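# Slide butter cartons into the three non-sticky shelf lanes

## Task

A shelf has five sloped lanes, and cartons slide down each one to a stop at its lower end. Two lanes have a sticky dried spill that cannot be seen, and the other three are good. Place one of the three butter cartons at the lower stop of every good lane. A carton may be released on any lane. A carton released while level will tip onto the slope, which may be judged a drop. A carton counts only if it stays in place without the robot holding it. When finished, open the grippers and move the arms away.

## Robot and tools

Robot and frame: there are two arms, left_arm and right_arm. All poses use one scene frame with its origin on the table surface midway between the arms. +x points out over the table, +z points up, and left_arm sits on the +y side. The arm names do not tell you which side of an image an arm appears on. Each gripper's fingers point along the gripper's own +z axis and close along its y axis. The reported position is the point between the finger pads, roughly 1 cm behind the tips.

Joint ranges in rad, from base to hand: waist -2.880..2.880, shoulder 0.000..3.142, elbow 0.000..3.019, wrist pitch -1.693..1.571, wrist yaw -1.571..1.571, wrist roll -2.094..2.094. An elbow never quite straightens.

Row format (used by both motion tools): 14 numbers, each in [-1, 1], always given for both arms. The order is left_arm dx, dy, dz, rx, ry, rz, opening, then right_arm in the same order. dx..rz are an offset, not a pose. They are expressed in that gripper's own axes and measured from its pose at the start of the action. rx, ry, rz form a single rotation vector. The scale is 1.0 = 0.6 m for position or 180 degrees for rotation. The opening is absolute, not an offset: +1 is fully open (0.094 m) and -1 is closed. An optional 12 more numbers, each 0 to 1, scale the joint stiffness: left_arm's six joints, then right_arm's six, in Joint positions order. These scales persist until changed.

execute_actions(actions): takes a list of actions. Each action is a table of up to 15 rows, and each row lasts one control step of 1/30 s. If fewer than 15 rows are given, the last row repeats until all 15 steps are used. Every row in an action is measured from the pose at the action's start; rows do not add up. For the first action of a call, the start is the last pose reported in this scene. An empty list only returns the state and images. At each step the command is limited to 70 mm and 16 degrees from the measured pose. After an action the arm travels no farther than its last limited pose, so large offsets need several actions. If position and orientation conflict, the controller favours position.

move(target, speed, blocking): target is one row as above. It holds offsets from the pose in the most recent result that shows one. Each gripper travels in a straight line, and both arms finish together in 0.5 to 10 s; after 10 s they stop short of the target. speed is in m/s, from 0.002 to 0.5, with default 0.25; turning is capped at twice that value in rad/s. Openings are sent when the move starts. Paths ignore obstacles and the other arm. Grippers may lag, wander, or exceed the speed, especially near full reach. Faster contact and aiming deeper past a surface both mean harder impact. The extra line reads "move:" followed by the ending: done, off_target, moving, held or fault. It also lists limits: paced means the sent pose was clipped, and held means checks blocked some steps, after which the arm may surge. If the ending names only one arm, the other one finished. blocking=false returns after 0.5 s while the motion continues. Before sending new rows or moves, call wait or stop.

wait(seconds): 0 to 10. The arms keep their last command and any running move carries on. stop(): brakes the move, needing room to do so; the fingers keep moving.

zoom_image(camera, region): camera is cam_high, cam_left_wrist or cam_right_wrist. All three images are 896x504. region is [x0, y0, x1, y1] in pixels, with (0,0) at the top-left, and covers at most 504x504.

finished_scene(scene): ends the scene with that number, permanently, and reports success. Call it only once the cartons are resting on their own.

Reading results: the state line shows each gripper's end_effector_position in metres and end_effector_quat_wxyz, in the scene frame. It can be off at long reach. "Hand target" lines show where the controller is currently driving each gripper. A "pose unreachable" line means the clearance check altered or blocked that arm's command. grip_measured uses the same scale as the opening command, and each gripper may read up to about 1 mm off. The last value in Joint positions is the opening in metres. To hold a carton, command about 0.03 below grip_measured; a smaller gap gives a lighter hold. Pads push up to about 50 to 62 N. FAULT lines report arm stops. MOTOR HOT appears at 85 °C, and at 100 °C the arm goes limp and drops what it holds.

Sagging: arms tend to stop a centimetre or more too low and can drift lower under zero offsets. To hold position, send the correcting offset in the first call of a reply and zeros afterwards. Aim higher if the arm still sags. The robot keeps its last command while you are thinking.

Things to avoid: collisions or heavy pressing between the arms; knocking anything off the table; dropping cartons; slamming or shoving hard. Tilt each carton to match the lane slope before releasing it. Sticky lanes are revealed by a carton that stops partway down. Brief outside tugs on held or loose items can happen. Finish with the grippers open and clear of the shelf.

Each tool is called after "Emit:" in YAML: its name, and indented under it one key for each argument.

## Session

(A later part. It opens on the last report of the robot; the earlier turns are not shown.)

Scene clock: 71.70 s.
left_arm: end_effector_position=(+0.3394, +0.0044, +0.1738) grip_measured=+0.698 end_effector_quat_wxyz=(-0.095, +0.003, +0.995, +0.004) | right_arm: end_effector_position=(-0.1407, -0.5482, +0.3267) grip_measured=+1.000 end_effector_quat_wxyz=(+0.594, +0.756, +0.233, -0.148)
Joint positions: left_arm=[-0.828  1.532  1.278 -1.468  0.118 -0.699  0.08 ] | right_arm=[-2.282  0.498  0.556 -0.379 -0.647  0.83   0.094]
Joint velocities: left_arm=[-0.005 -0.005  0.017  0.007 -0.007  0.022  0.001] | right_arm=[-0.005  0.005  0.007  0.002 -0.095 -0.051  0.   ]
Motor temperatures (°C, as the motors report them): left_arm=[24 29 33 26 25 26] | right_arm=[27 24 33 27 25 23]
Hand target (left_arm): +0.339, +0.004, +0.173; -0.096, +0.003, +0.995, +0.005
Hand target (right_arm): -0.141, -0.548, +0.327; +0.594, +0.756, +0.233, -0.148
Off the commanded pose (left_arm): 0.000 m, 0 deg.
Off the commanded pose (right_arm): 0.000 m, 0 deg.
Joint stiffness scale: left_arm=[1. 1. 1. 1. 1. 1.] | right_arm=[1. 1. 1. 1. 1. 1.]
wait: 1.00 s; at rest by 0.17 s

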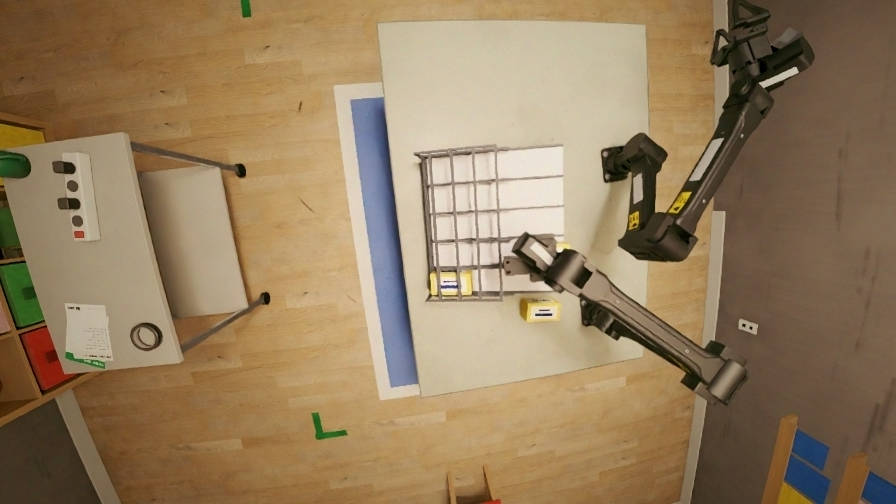

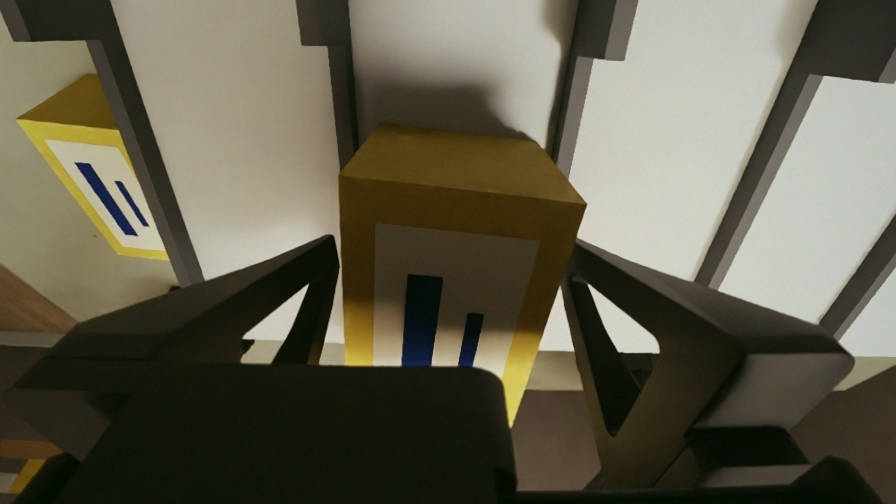

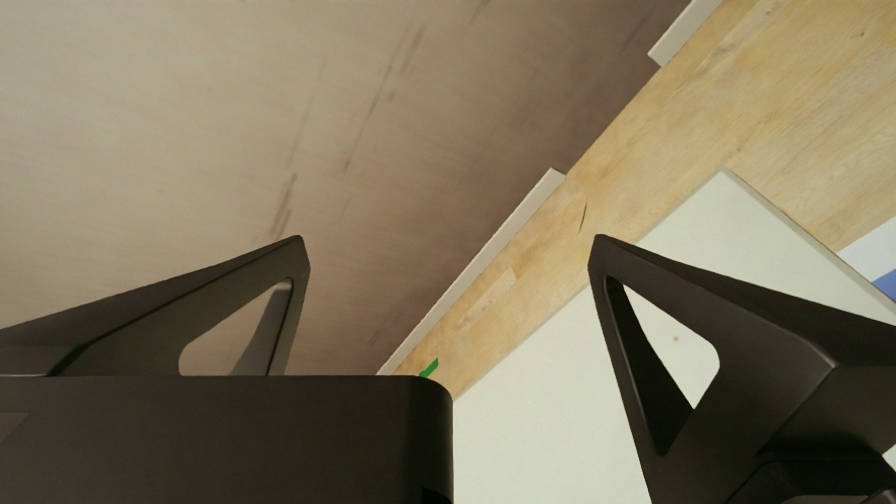

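Sticky. On to lane 3.

Emit:
move:
  target: [0,0,0,0,0,0,0.1,0,0,0,0,0,0,1]

Emit:
move:
  target: [0,0,-0.12,0,0,0,0.1,0,0,0,0,0,0,1]
  speed: 0.1

Emit:
move:
  target: [0,-0.155,-0.03,0,-0.012,0,0.1,0,0,0,0,0,0,1]
  speed: 0.12

Scene clock: 76.07 s.
left_arm: end_effector_position=(+0.3396, +0.0046, +0.1737) grip_measured=+0.352 end_effector_quat_wxyz=(-0.095, +0.003, +0.995, +0.005) | right_arm: end_effector_position=(-0.1407, -0.5482, +0.3267) grip_measured=+1.000 end_effector_quat_wxyz=(+0.594, +0.756, +0.233, -0.148)
Joint positions: left_arm=[-0.828  1.532  1.278 -1.468  0.116 -0.7    0.064] | right_arm=[-2.282  0.498  0.556 -0.379 -0.647  0.83   0.094]
Joint velocities: left_arm=[-0.015  0.005  0.017  0.002 -0.022 -0.051 -0.   ] | right_arm=[ 0.015 -0.005  0.007 -0.002 -0.037  0.037  0.   ]
Motor temperatures (°C, as the motors report them): left_arm=[24 29 33 26 25 26] | right_arm=[27 24 33 27 25 23]
Hand target (left_arm): +0.339, +0.004, +0.174; -0.095, +0.003, +0.995, +0.004
Hand target (right_arm): -0.141, -0.548, +0.327; +0.594, +0.756, +0.233, -0.148
Off the commanded pose (left_arm): 0.000 m, 0 deg.
Off the commanded pose (right_arm): 0.000 m, 0 deg.
Joint stiffness scale: left_arm=[1. 1. 1. 1. 1. 1.] | right_arm=[1. 1. 1. 1. 1. 1.]
move: done

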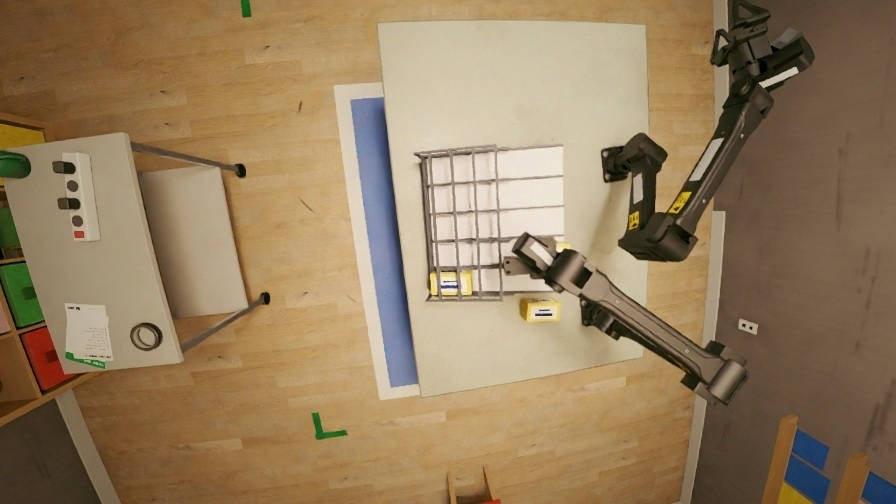

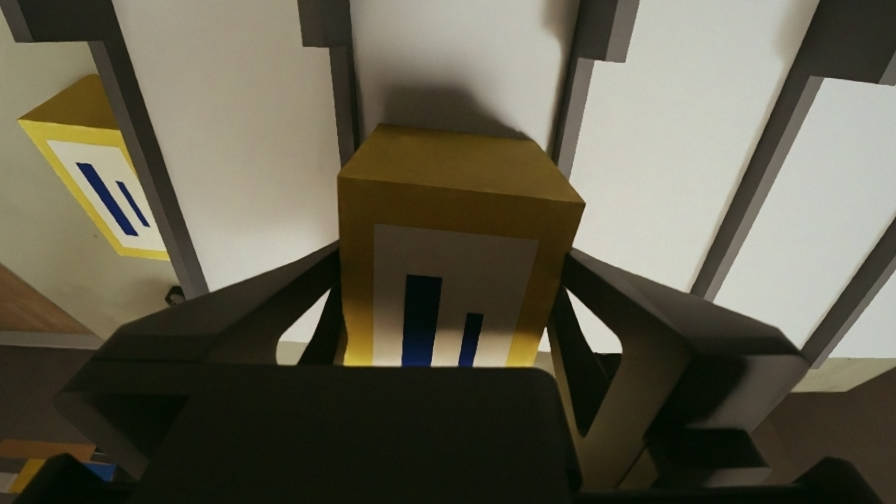

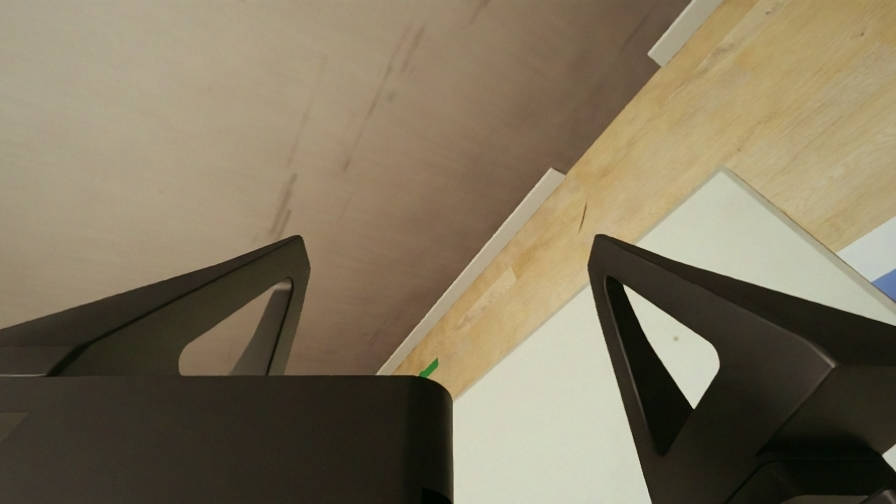

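Scene clock: 77.17 s.
left_arm: end_effector_position=(+0.3415, +0.0085, +0.2195) grip_measured=+0.352 end_effector_quat_wxyz=(-0.109, -0.002, +0.994, +0.020) | right_arm: end_effector_position=(-0.1407, -0.5482, +0.3267) grip_measured=+1.000 end_effector_quat_wxyz=(+0.594, +0.756, +0.233, -0.148)
Joint positions: left_arm=[-0.82   1.532  1.396 -1.627  0.11  -0.7    0.064] | right_arm=[-2.282  0.498  0.556 -0.379 -0.647  0.83   0.094]
Joint velocities: left_arm=[-0.005  0.005 -0.002 -0.007 -0.066  0.022 -0.   ] | right_arm=[ 0.015  0.005  0.002 -0.012 -0.051 -0.022  0.   ]
Motor temperatures (°C, as the motors report them): left_arm=[24 29 33 26 25 26] | right_arm=[27 24 33 27 25 23]
Hand target (left_arm): +0.353, +0.005, +0.244; -0.094, +0.003, +0.996, +0.005
Hand target (right_arm): -0.141, -0.548, +0.327; +0.594, +0.756, +0.233, -0.148
Off the commanded pose (left_arm): 0.028 m, 2 deg.
Off the commanded pose (right_arm): 0.000 m, 0 deg.
Joint stiffness scale: left_arm=[1. 1. 1. 1. 1. 1.] | right_arm=[1. 1. 1. 1. 1. 1.]
move: off_target (left_arm)

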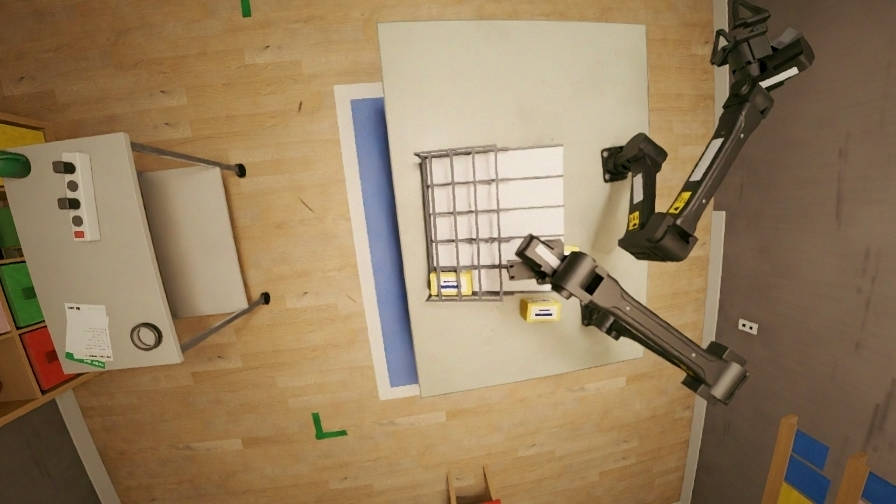

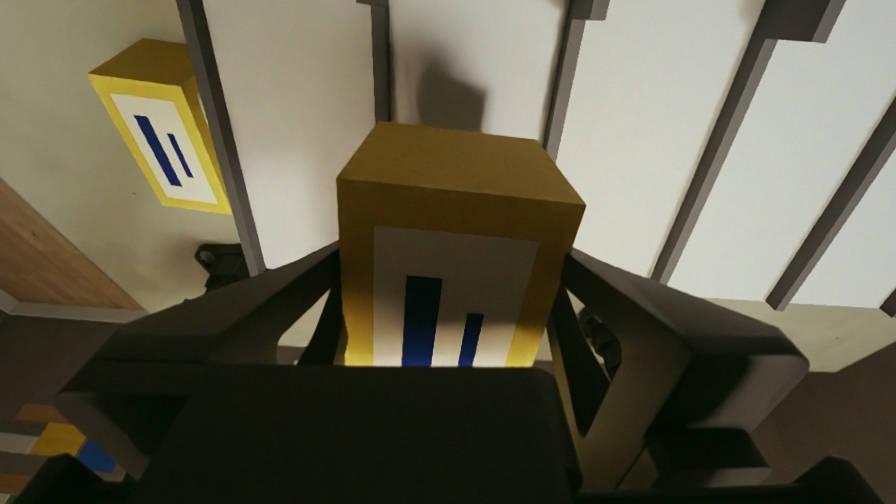

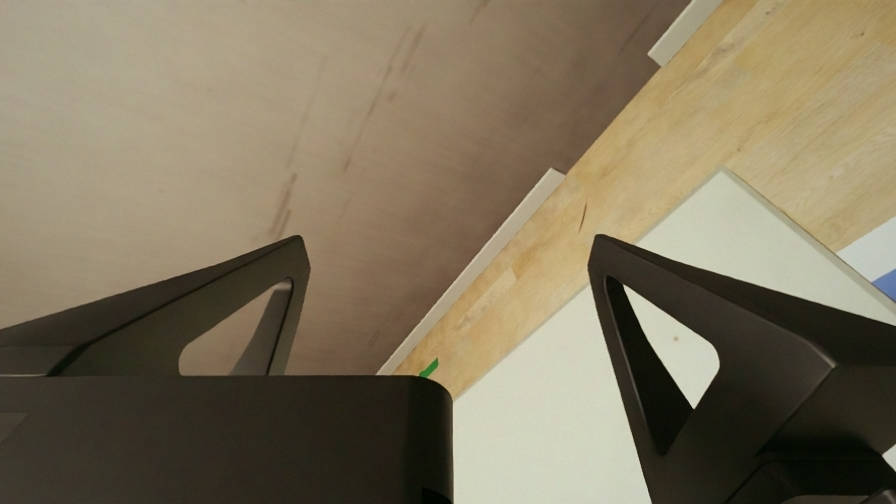

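Scene clock: 78.40 s.
left_arm: end_effector_position=(+0.3382, -0.0740, +0.2082) grip_measured=+0.352 end_effector_quat_wxyz=(-0.103, +0.004, +0.994, +0.034) | right_arm: end_effector_position=(-0.1407, -0.5482, +0.3267) grip_measured=+1.000 end_effector_quat_wxyz=(+0.594, +0.756, +0.233, -0.148)
Joint positions: left_arm=[-0.961  1.685  1.552 -1.627  0.109 -0.829  0.064] | right_arm=[-2.282  0.498  0.556 -0.379 -0.647  0.83   0.094]
Joint velocities: left_arm=[ 0.005 -0.005 -0.007 -0.007 -0.022 -0.022 -0.001] | right_arm=[-0.005  0.005 -0.012 -0.012  0.007 -0.037  0.   ]
Motor temperatures (°C, as the motors report them): left_arm=[24 29 33 26 25 26] | right_arm=[27 24 33 27 25 23]
Hand target (left_arm): +0.344, -0.085, +0.233; -0.090, -0.002, +0.996, +0.019
Hand target (right_arm): -0.141, -0.548, +0.327; +0.594, +0.756, +0.233, -0.148
Off the commanded pose (left_arm): 0.028 m, 2 deg.
Off the commanded pose (right_arm): 0.000 m, 0 deg.
Joint stiffness scale: left_arm=[1. 1. 1. 1. 1. 1.] | right_arm=[1. 1. 1. 1. 1. 1.]
move: off_target (left_arm)

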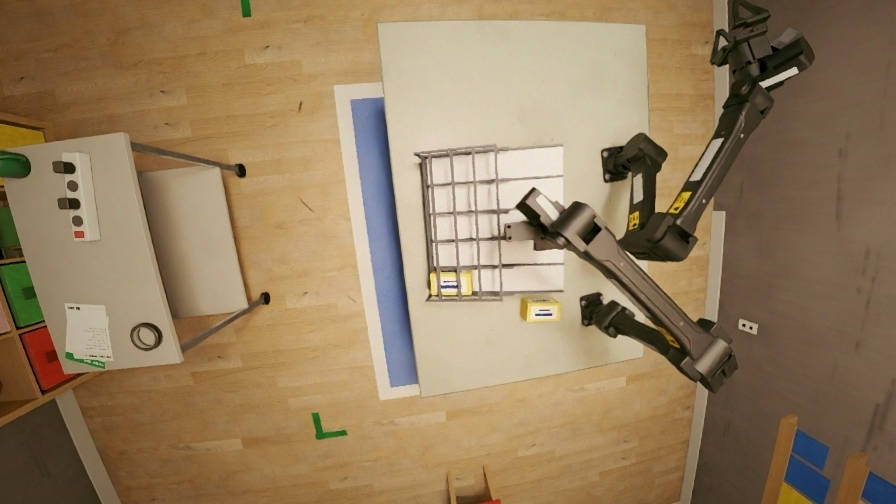

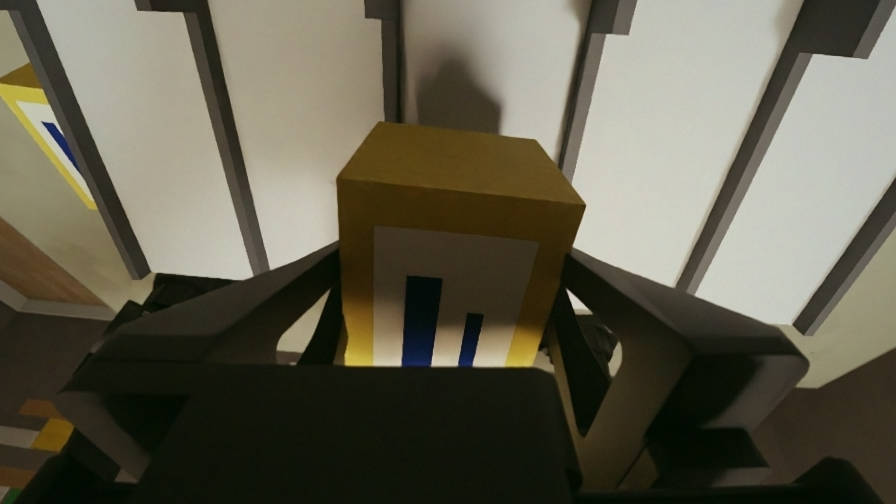

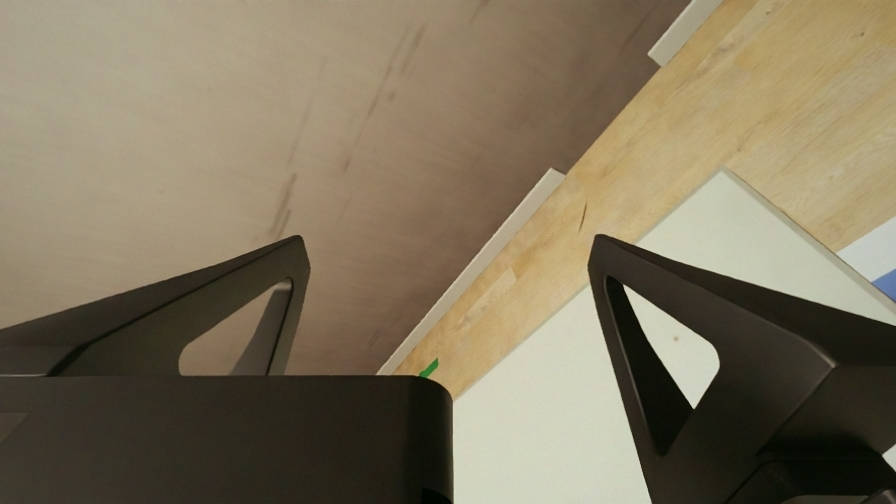

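Emit:
move:
  target: [-0.01,-0.018,0.03,0.02,-0.005,0,0.1,0,0,0,0,0,0,1]
  speed: 0.04

Scene clock: 80.90 s.
left_arm: end_effector_position=(+0.3394, -0.0812, +0.1859) grip_measured=+0.352 end_effector_quat_wxyz=(-0.098, +0.003, +0.995, +0.012) | right_arm: end_effector_position=(-0.1407, -0.5482, +0.3267) grip_measured=+1.000 end_effector_quat_wxyz=(+0.594, +0.756, +0.233, -0.148)
Joint positions: left_arm=[-0.961  1.685  1.496 -1.532  0.131 -0.831  0.064] | right_arm=[-2.282  0.498  0.556 -0.379 -0.647  0.83   0.094]
Joint velocities: left_arm=[-0.005 -0.005  0.017 -0.002  0.007  0.022 -0.001] | right_arm=[-0.005 -0.015 -0.012 -0.012 -0.051  0.007  0.   ]
Motor temperatures (°C, as the motors report them): left_arm=[24 29 34 26 25 26] | right_arm=[27 24 33 27 25 23]
Hand target (left_arm): +0.340, -0.083, +0.189; -0.095, +0.001, +0.995, +0.003
Hand target (right_arm): -0.141, -0.548, +0.327; +0.594, +0.756, +0.233, -0.148
Off the commanded pose (left_arm): 0.004 m, 1 deg.
Off the commanded pose (right_arm): 0.000 m, 0 deg.
Joint stiffness scale: left_arm=[1. 1. 1. 1. 1. 1.] | right_arm=[1. 1. 1. 1. 1. 1.]
move: done

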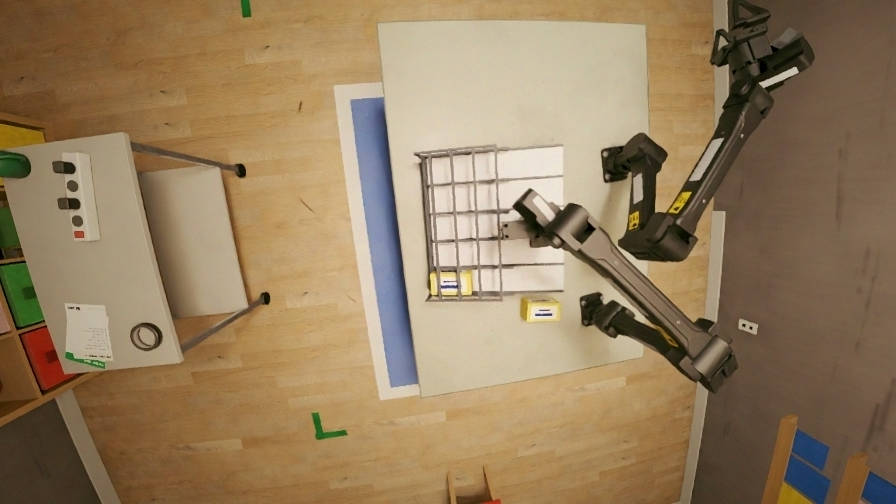

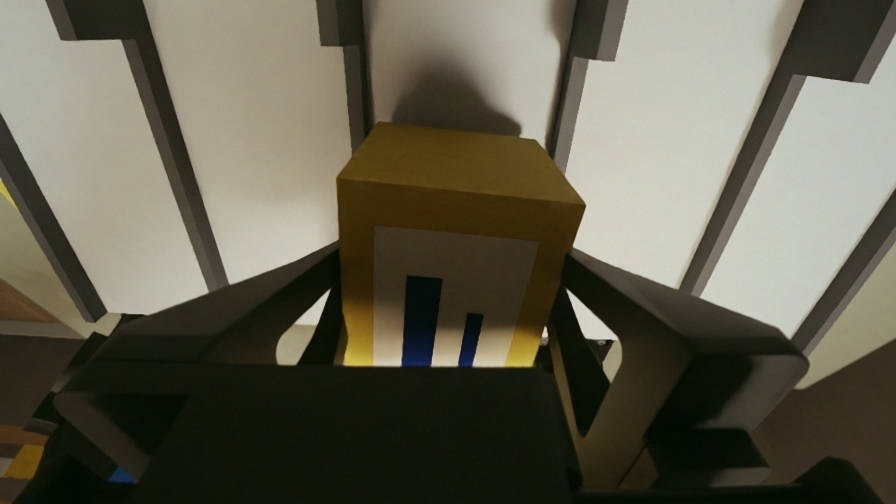

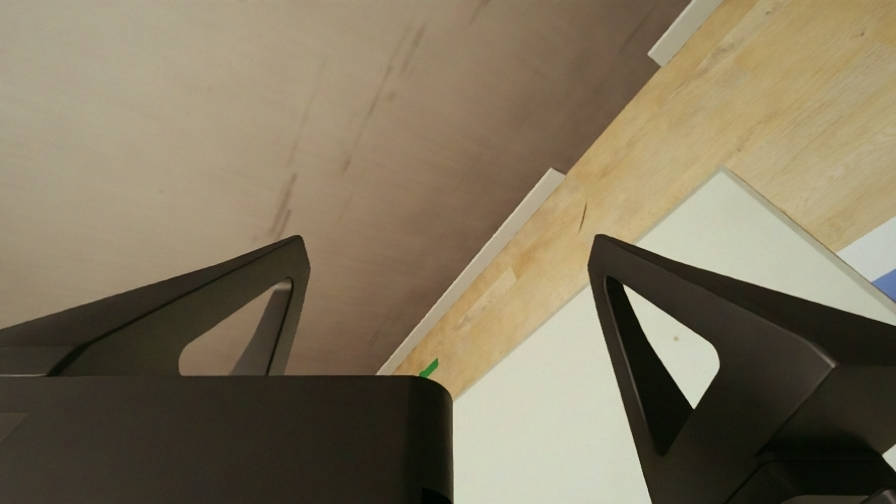

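Emit:
move:
  target: [-0.003,-0.008,0.02,0.006,0,0,0.1,0,0,0,0,0,0,1]
  speed: 0.03

Emit:
move:
  target: [0,0,0,0,0,0,0.7,0,0,0,0,0,0,1]

Emit:
wait:
  seconds: 1

Scene clock: 86.50 s.
left_arm: end_effector_position=(+0.3390, -0.0826, +0.1737) grip_measured=+0.352 end_effector_quat_wxyz=(-0.100, +0.003, +0.995, +0.008) | right_arm: end_effector_position=(-0.1407, -0.5482, +0.3267) grip_measured=+1.000 end_effector_quat_wxyz=(+0.594, +0.756, +0.233, -0.148)
Joint positions: left_arm=[-0.961  1.691  1.471 -1.497  0.138 -0.831  0.064] | right_arm=[-2.282  0.498  0.556 -0.379 -0.647  0.83   0.094]
Joint velocities: left_arm=[-0.015 -0.015 -0.007  0.012 -0.051  0.007 -0.   ] | right_arm=[-0.005  0.005  0.002  0.002  0.11  -0.037  0.   ]
Motor temperatures (°C, as the motors report them): left_arm=[24 29 33 26 25 26] | right_arm=[27 24 33 27 25 23]
Hand target (left_arm): +0.339, -0.086, +0.174; -0.098, +0.002, +0.995, +0.002
Hand target (right_arm): -0.141, -0.548, +0.327; +0.594, +0.756, +0.233, -0.148
Off the commanded pose (left_arm): 0.003 m, 1 deg.
Off the commanded pose (right_arm): 0.000 m, 0 deg.
Joint stiffness scale: left_arm=[1. 1. 1. 1. 1. 1.] | right_arm=[1. 1. 1. 1. 1. 1.]
move: done

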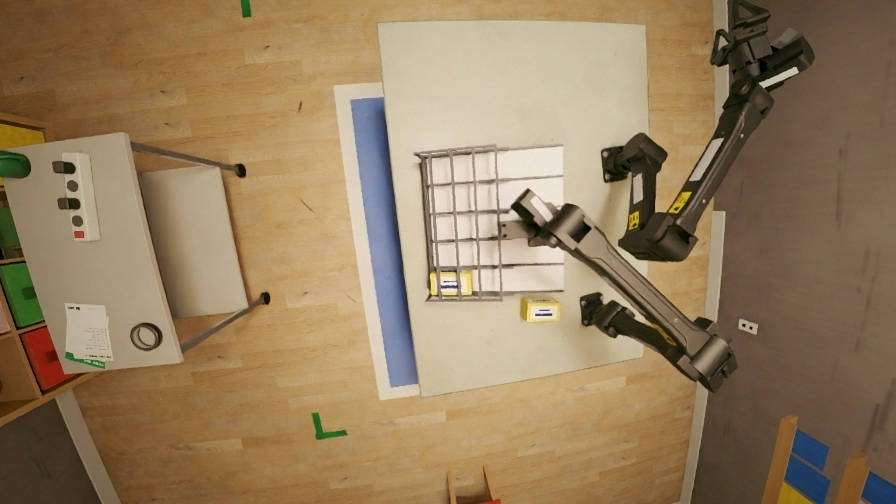

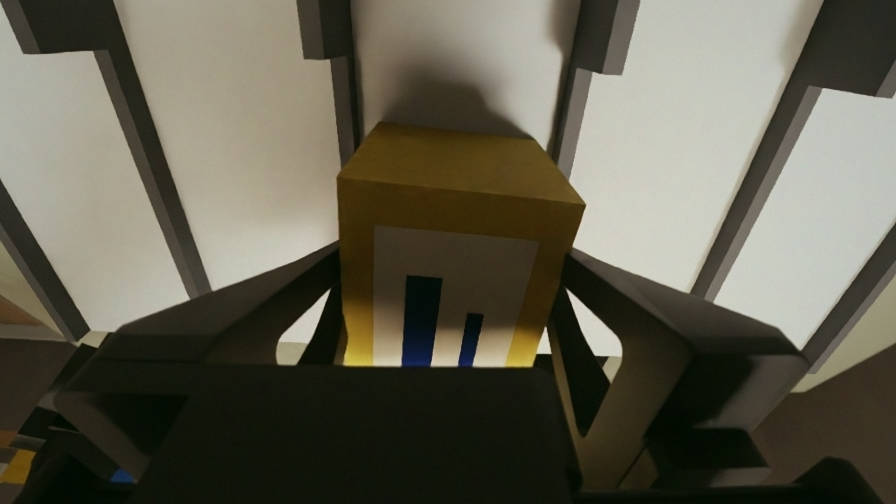

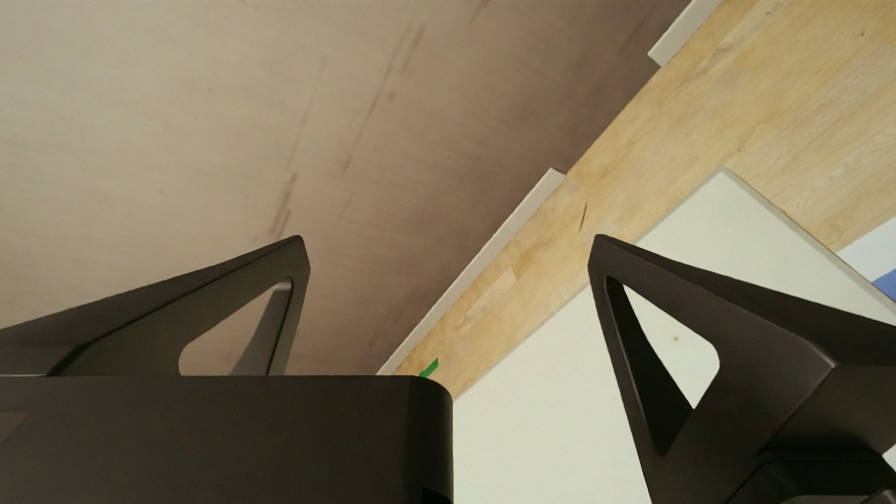

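Scene clock: 87.00 s.
left_arm: end_effector_position=(+0.3390, -0.0826, +0.1742) grip_measured=+0.698 end_effector_quat_wxyz=(-0.099, +0.003, +0.995, +0.007) | right_arm: end_effector_position=(-0.1407, -0.5482, +0.3267) grip_measured=+1.000 end_effector_quat_wxyz=(+0.594, +0.756, +0.233, -0.148)
Joint positions: left_arm=[-0.961  1.69   1.471 -1.497  0.138 -0.831  0.08 ] | right_arm=[-2.282  0.498  0.556 -0.379 -0.647  0.83   0.094]
Joint velocities: left_arm=[ 0.005 -0.005  0.002 -0.002 -0.022  0.022  0.   ] | right_arm=[-0.005  0.005 -0.012 -0.007  0.022 -0.022  0.   ]
Motor temperatures (°C, as the motors report them): left_arm=[24 29 33 26 25 26] | right_arm=[27 24 33 27 25 23]
Hand target (left_arm): +0.339, -0.083, +0.174; -0.100, +0.003, +0.995, +0.008
Hand target (right_arm): -0.141, -0.548, +0.327; +0.594, +0.756, +0.233, -0.148
Off the commanded pose (left_arm): 0.001 m, 0 deg.
Off the commanded pose (right_arm): 0.000 m, 0 deg.
Joint stiffness scale: left_arm=[1. 1. 1. 1. 1. 1.] | right_arm=[1. 1. 1. 1. 1. 1.]
move: done

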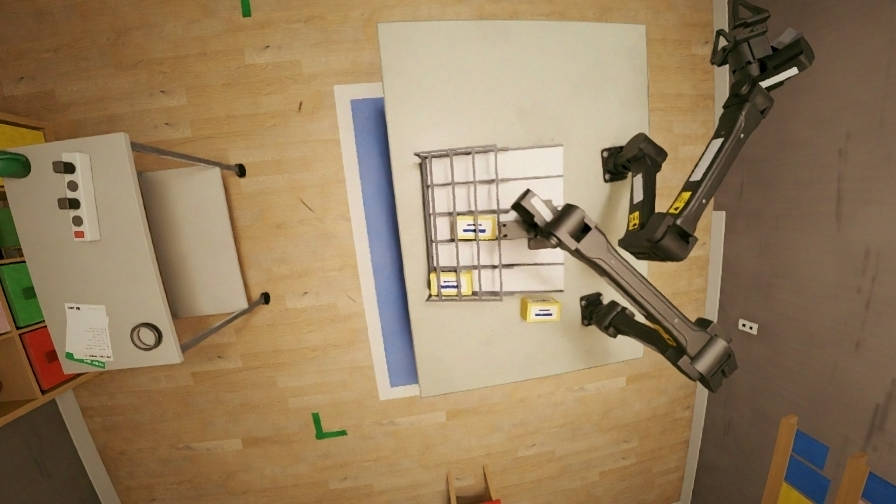

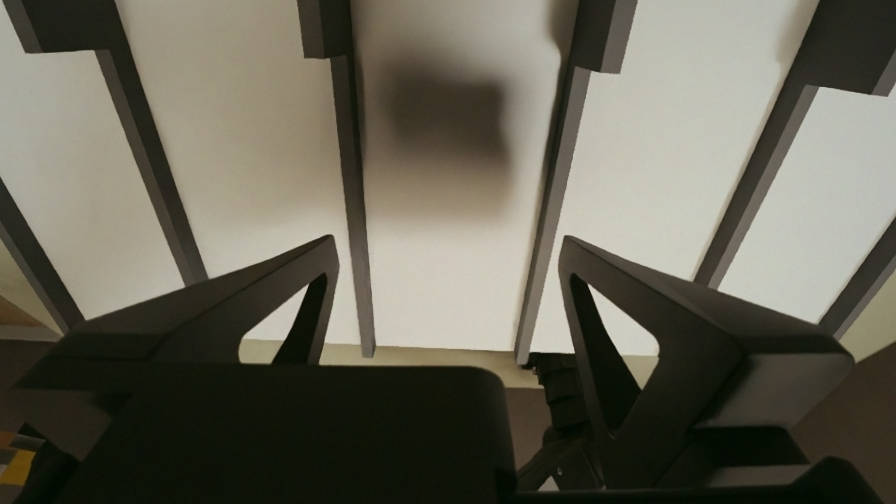

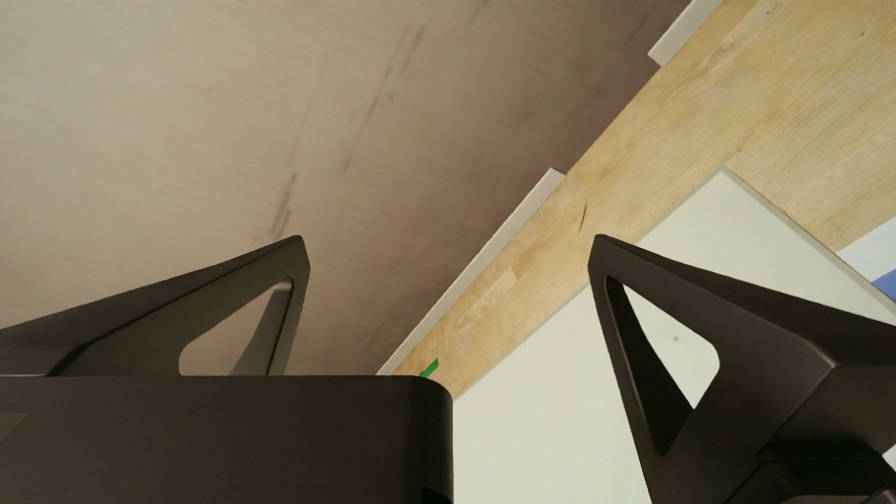

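Scene clock: 88.00 s.
left_arm: end_effector_position=(+0.3390, -0.0826, +0.1742) grip_measured=+0.698 end_effector_quat_wxyz=(-0.099, +0.003, +0.995, +0.007) | right_arm: end_effector_position=(-0.1407, -0.5482, +0.3267) grip_measured=+1.000 end_effector_quat_wxyz=(+0.594, +0.756, +0.233, -0.148)
Joint positions: left_arm=[-0.961  1.69   1.471 -1.497  0.138 -0.831  0.08 ] | right_arm=[-2.282  0.498  0.556 -0.379 -0.647  0.83   0.094]
Joint velocities: left_arm=[ 0.005 -0.005 -0.007  0.007  0.007  0.007  0.001] | right_arm=[-0.005 -0.005  0.007  0.002 -0.081  0.066  0.   ]
Motor temperatures (°C, as the motors report them): left_arm=[24 29 33 26 25 26] | right_arm=[27 24 33 27 25 23]
Hand target (left_arm): +0.339, -0.083, +0.174; -0.100, +0.003, +0.995, +0.008
Hand target (right_arm): -0.141, -0.548, +0.327; +0.594, +0.756, +0.233, -0.148
Off the commanded pose (left_arm): 0.001 m, 0 deg.
Off the commanded pose (right_arm): 0.000 m, 0 deg.
Joint stiffness scale: left_arm=[1. 1. 1. 1. 1. 1.] | right_arm=[1. 1. 1. 1. 1. 1.]
wait: 1.00 s; at rest by 0.17 s

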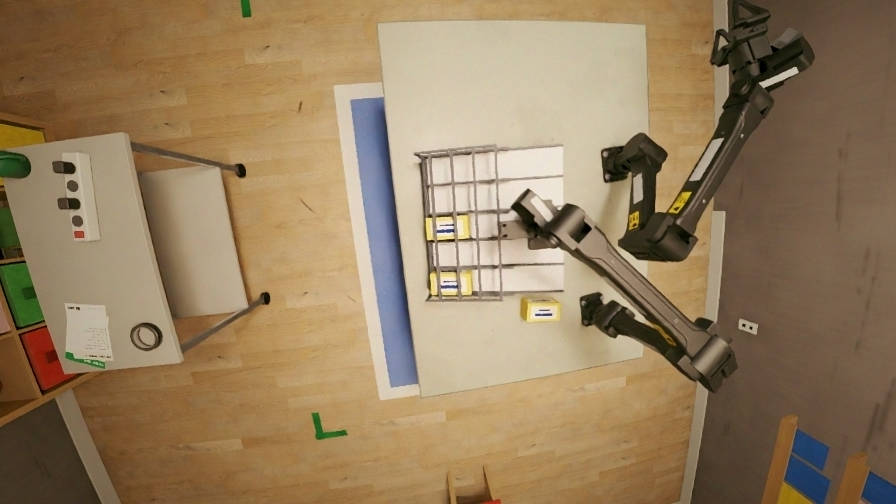

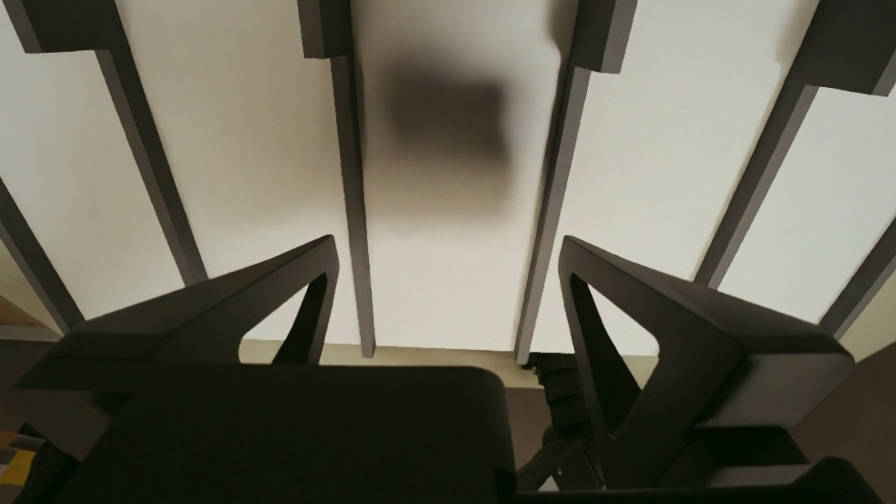

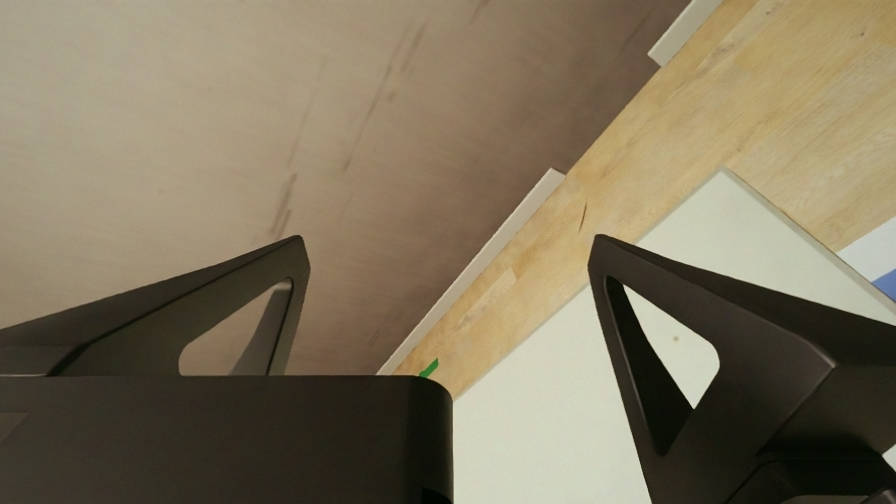

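Lane 3 good. Get last carton.

Emit:
move:
  target: [0,0,-0.11,0,0,0,1,0,0,0,0,0,0,1]
  speed: 0.15

Emit:
move:
  target: [0.08,0.53,-0.02,0,-0.115,0,1,0,0,0,0,0,0,1]
  speed: 0.25

Scene clock: 91.80 s.
left_arm: end_effector_position=(+0.3429, -0.0812, +0.2267) grip_measured=+1.000 end_effector_quat_wxyz=(-0.106, -0.001, +0.994, +0.015) | right_arm: end_effector_position=(-0.1407, -0.5482, +0.3267) grip_measured=+1.000 end_effector_quat_wxyz=(+0.594, +0.756, +0.233, -0.148)
Joint positions: left_arm=[-0.953  1.685  1.603 -1.653  0.138 -0.83   0.094] | right_arm=[-2.282  0.498  0.556 -0.379 -0.647  0.83   0.094]
Joint velocities: left_arm=[-0.015 -0.005 -0.007 -0.017 -0.051  0.066  0.   ] | right_arm=[-0.005 -0.005 -0.017 -0.007  0.066 -0.007  0.   ]
Motor temperatures (°C, as the motors report them): left_arm=[24 30 33 26 25 26] | right_arm=[27 24 33 27 25 23]
Hand target (left_arm): +0.352, -0.083, +0.239; -0.099, +0.003, +0.995, +0.007
Hand target (right_arm): -0.141, -0.548, +0.327; +0.594, +0.756, +0.233, -0.148
Off the commanded pose (left_arm): 0.015 m, 1 deg.
Off the commanded pose (right_arm): 0.000 m, 0 deg.
Joint stiffness scale: left_arm=[1. 1. 1. 1. 1. 1.] | right_arm=[1. 1. 1. 1. 1. 1.]
move: off_target (left_arm)

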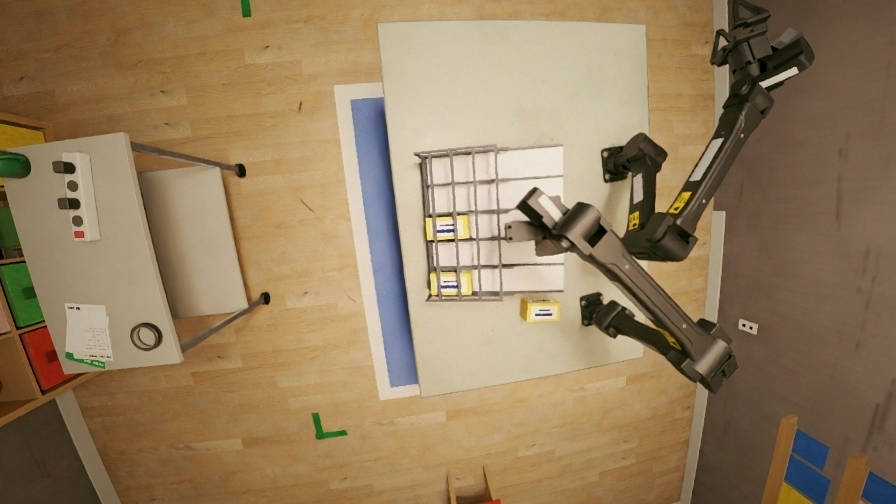

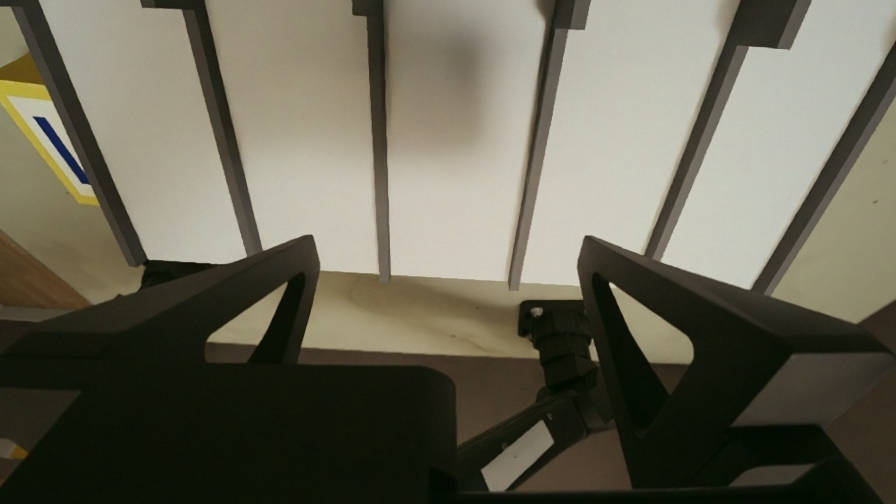

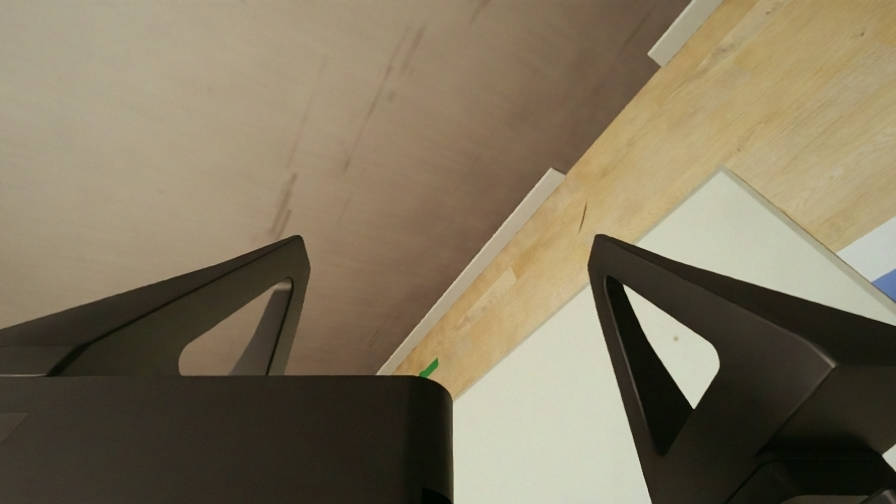

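Scene clock: 93.77 s.
left_arm: end_effector_position=(+0.2965, +0.2396, +0.2698) grip_measured=+1.000 end_effector_quat_wxyz=(+0.076, -0.008, +0.997, +0.017) | right_arm: end_effector_position=(-0.1407, -0.5482, +0.3267) grip_measured=+1.000 end_effector_quat_wxyz=(+0.594, +0.756, +0.233, -0.148)
Joint positions: left_arm=[-0.345  0.908  1.018 -1.542 -0.069 -0.242  0.094] | right_arm=[-2.282  0.498  0.556 -0.379 -0.647  0.83   0.094]
Joint velocities: left_arm=[-0.005  0.005 -0.017 -0.007 -0.022  0.007  0.   ] | right_arm=[-0.005 -0.005  0.002  0.012 -0.007 -0.007  0.   ]
Motor temperatures (°C, as the motors report them): left_arm=[24 30 33 26 25 26] | right_arm=[27 24 33 27 25 23]
Hand target (left_arm): +0.299, +0.239, +0.263; +0.074, +0.001, +0.997, +0.017
Hand target (right_arm): -0.141, -0.548, +0.327; +0.594, +0.756, +0.233, -0.148
Off the commanded pose (left_arm): 0.013 m, 1 deg.
Off the commanded pose (right_arm): 0.000 m, 0 deg.
Joint stiffness scale: left_arm=[1. 1. 1. 1. 1. 1.] | right_arm=[1. 1. 1. 1. 1. 1.]
move: off_target (left_arm)

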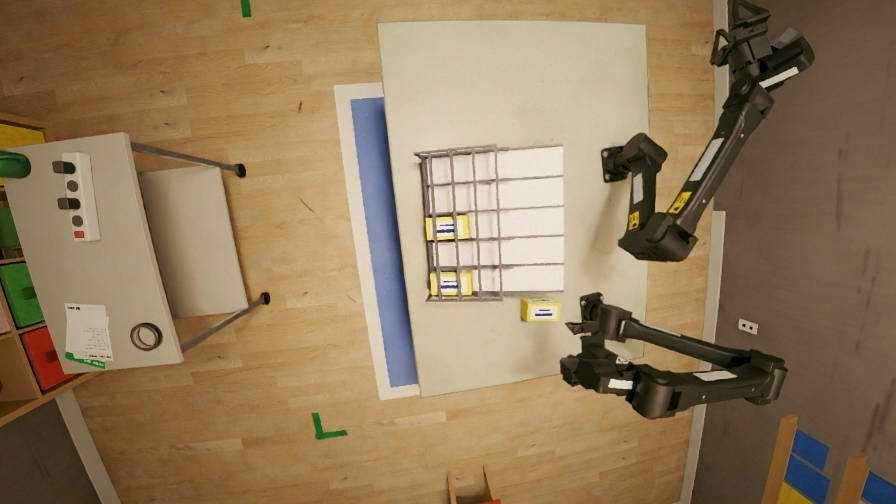

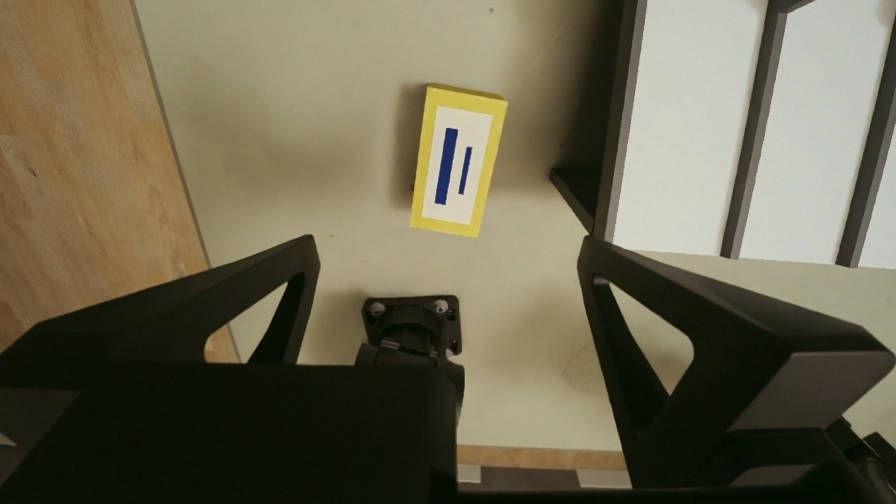

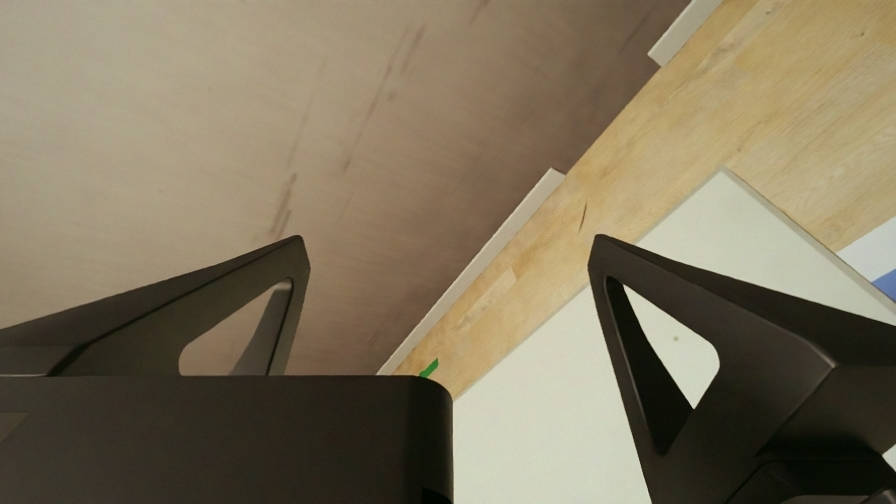

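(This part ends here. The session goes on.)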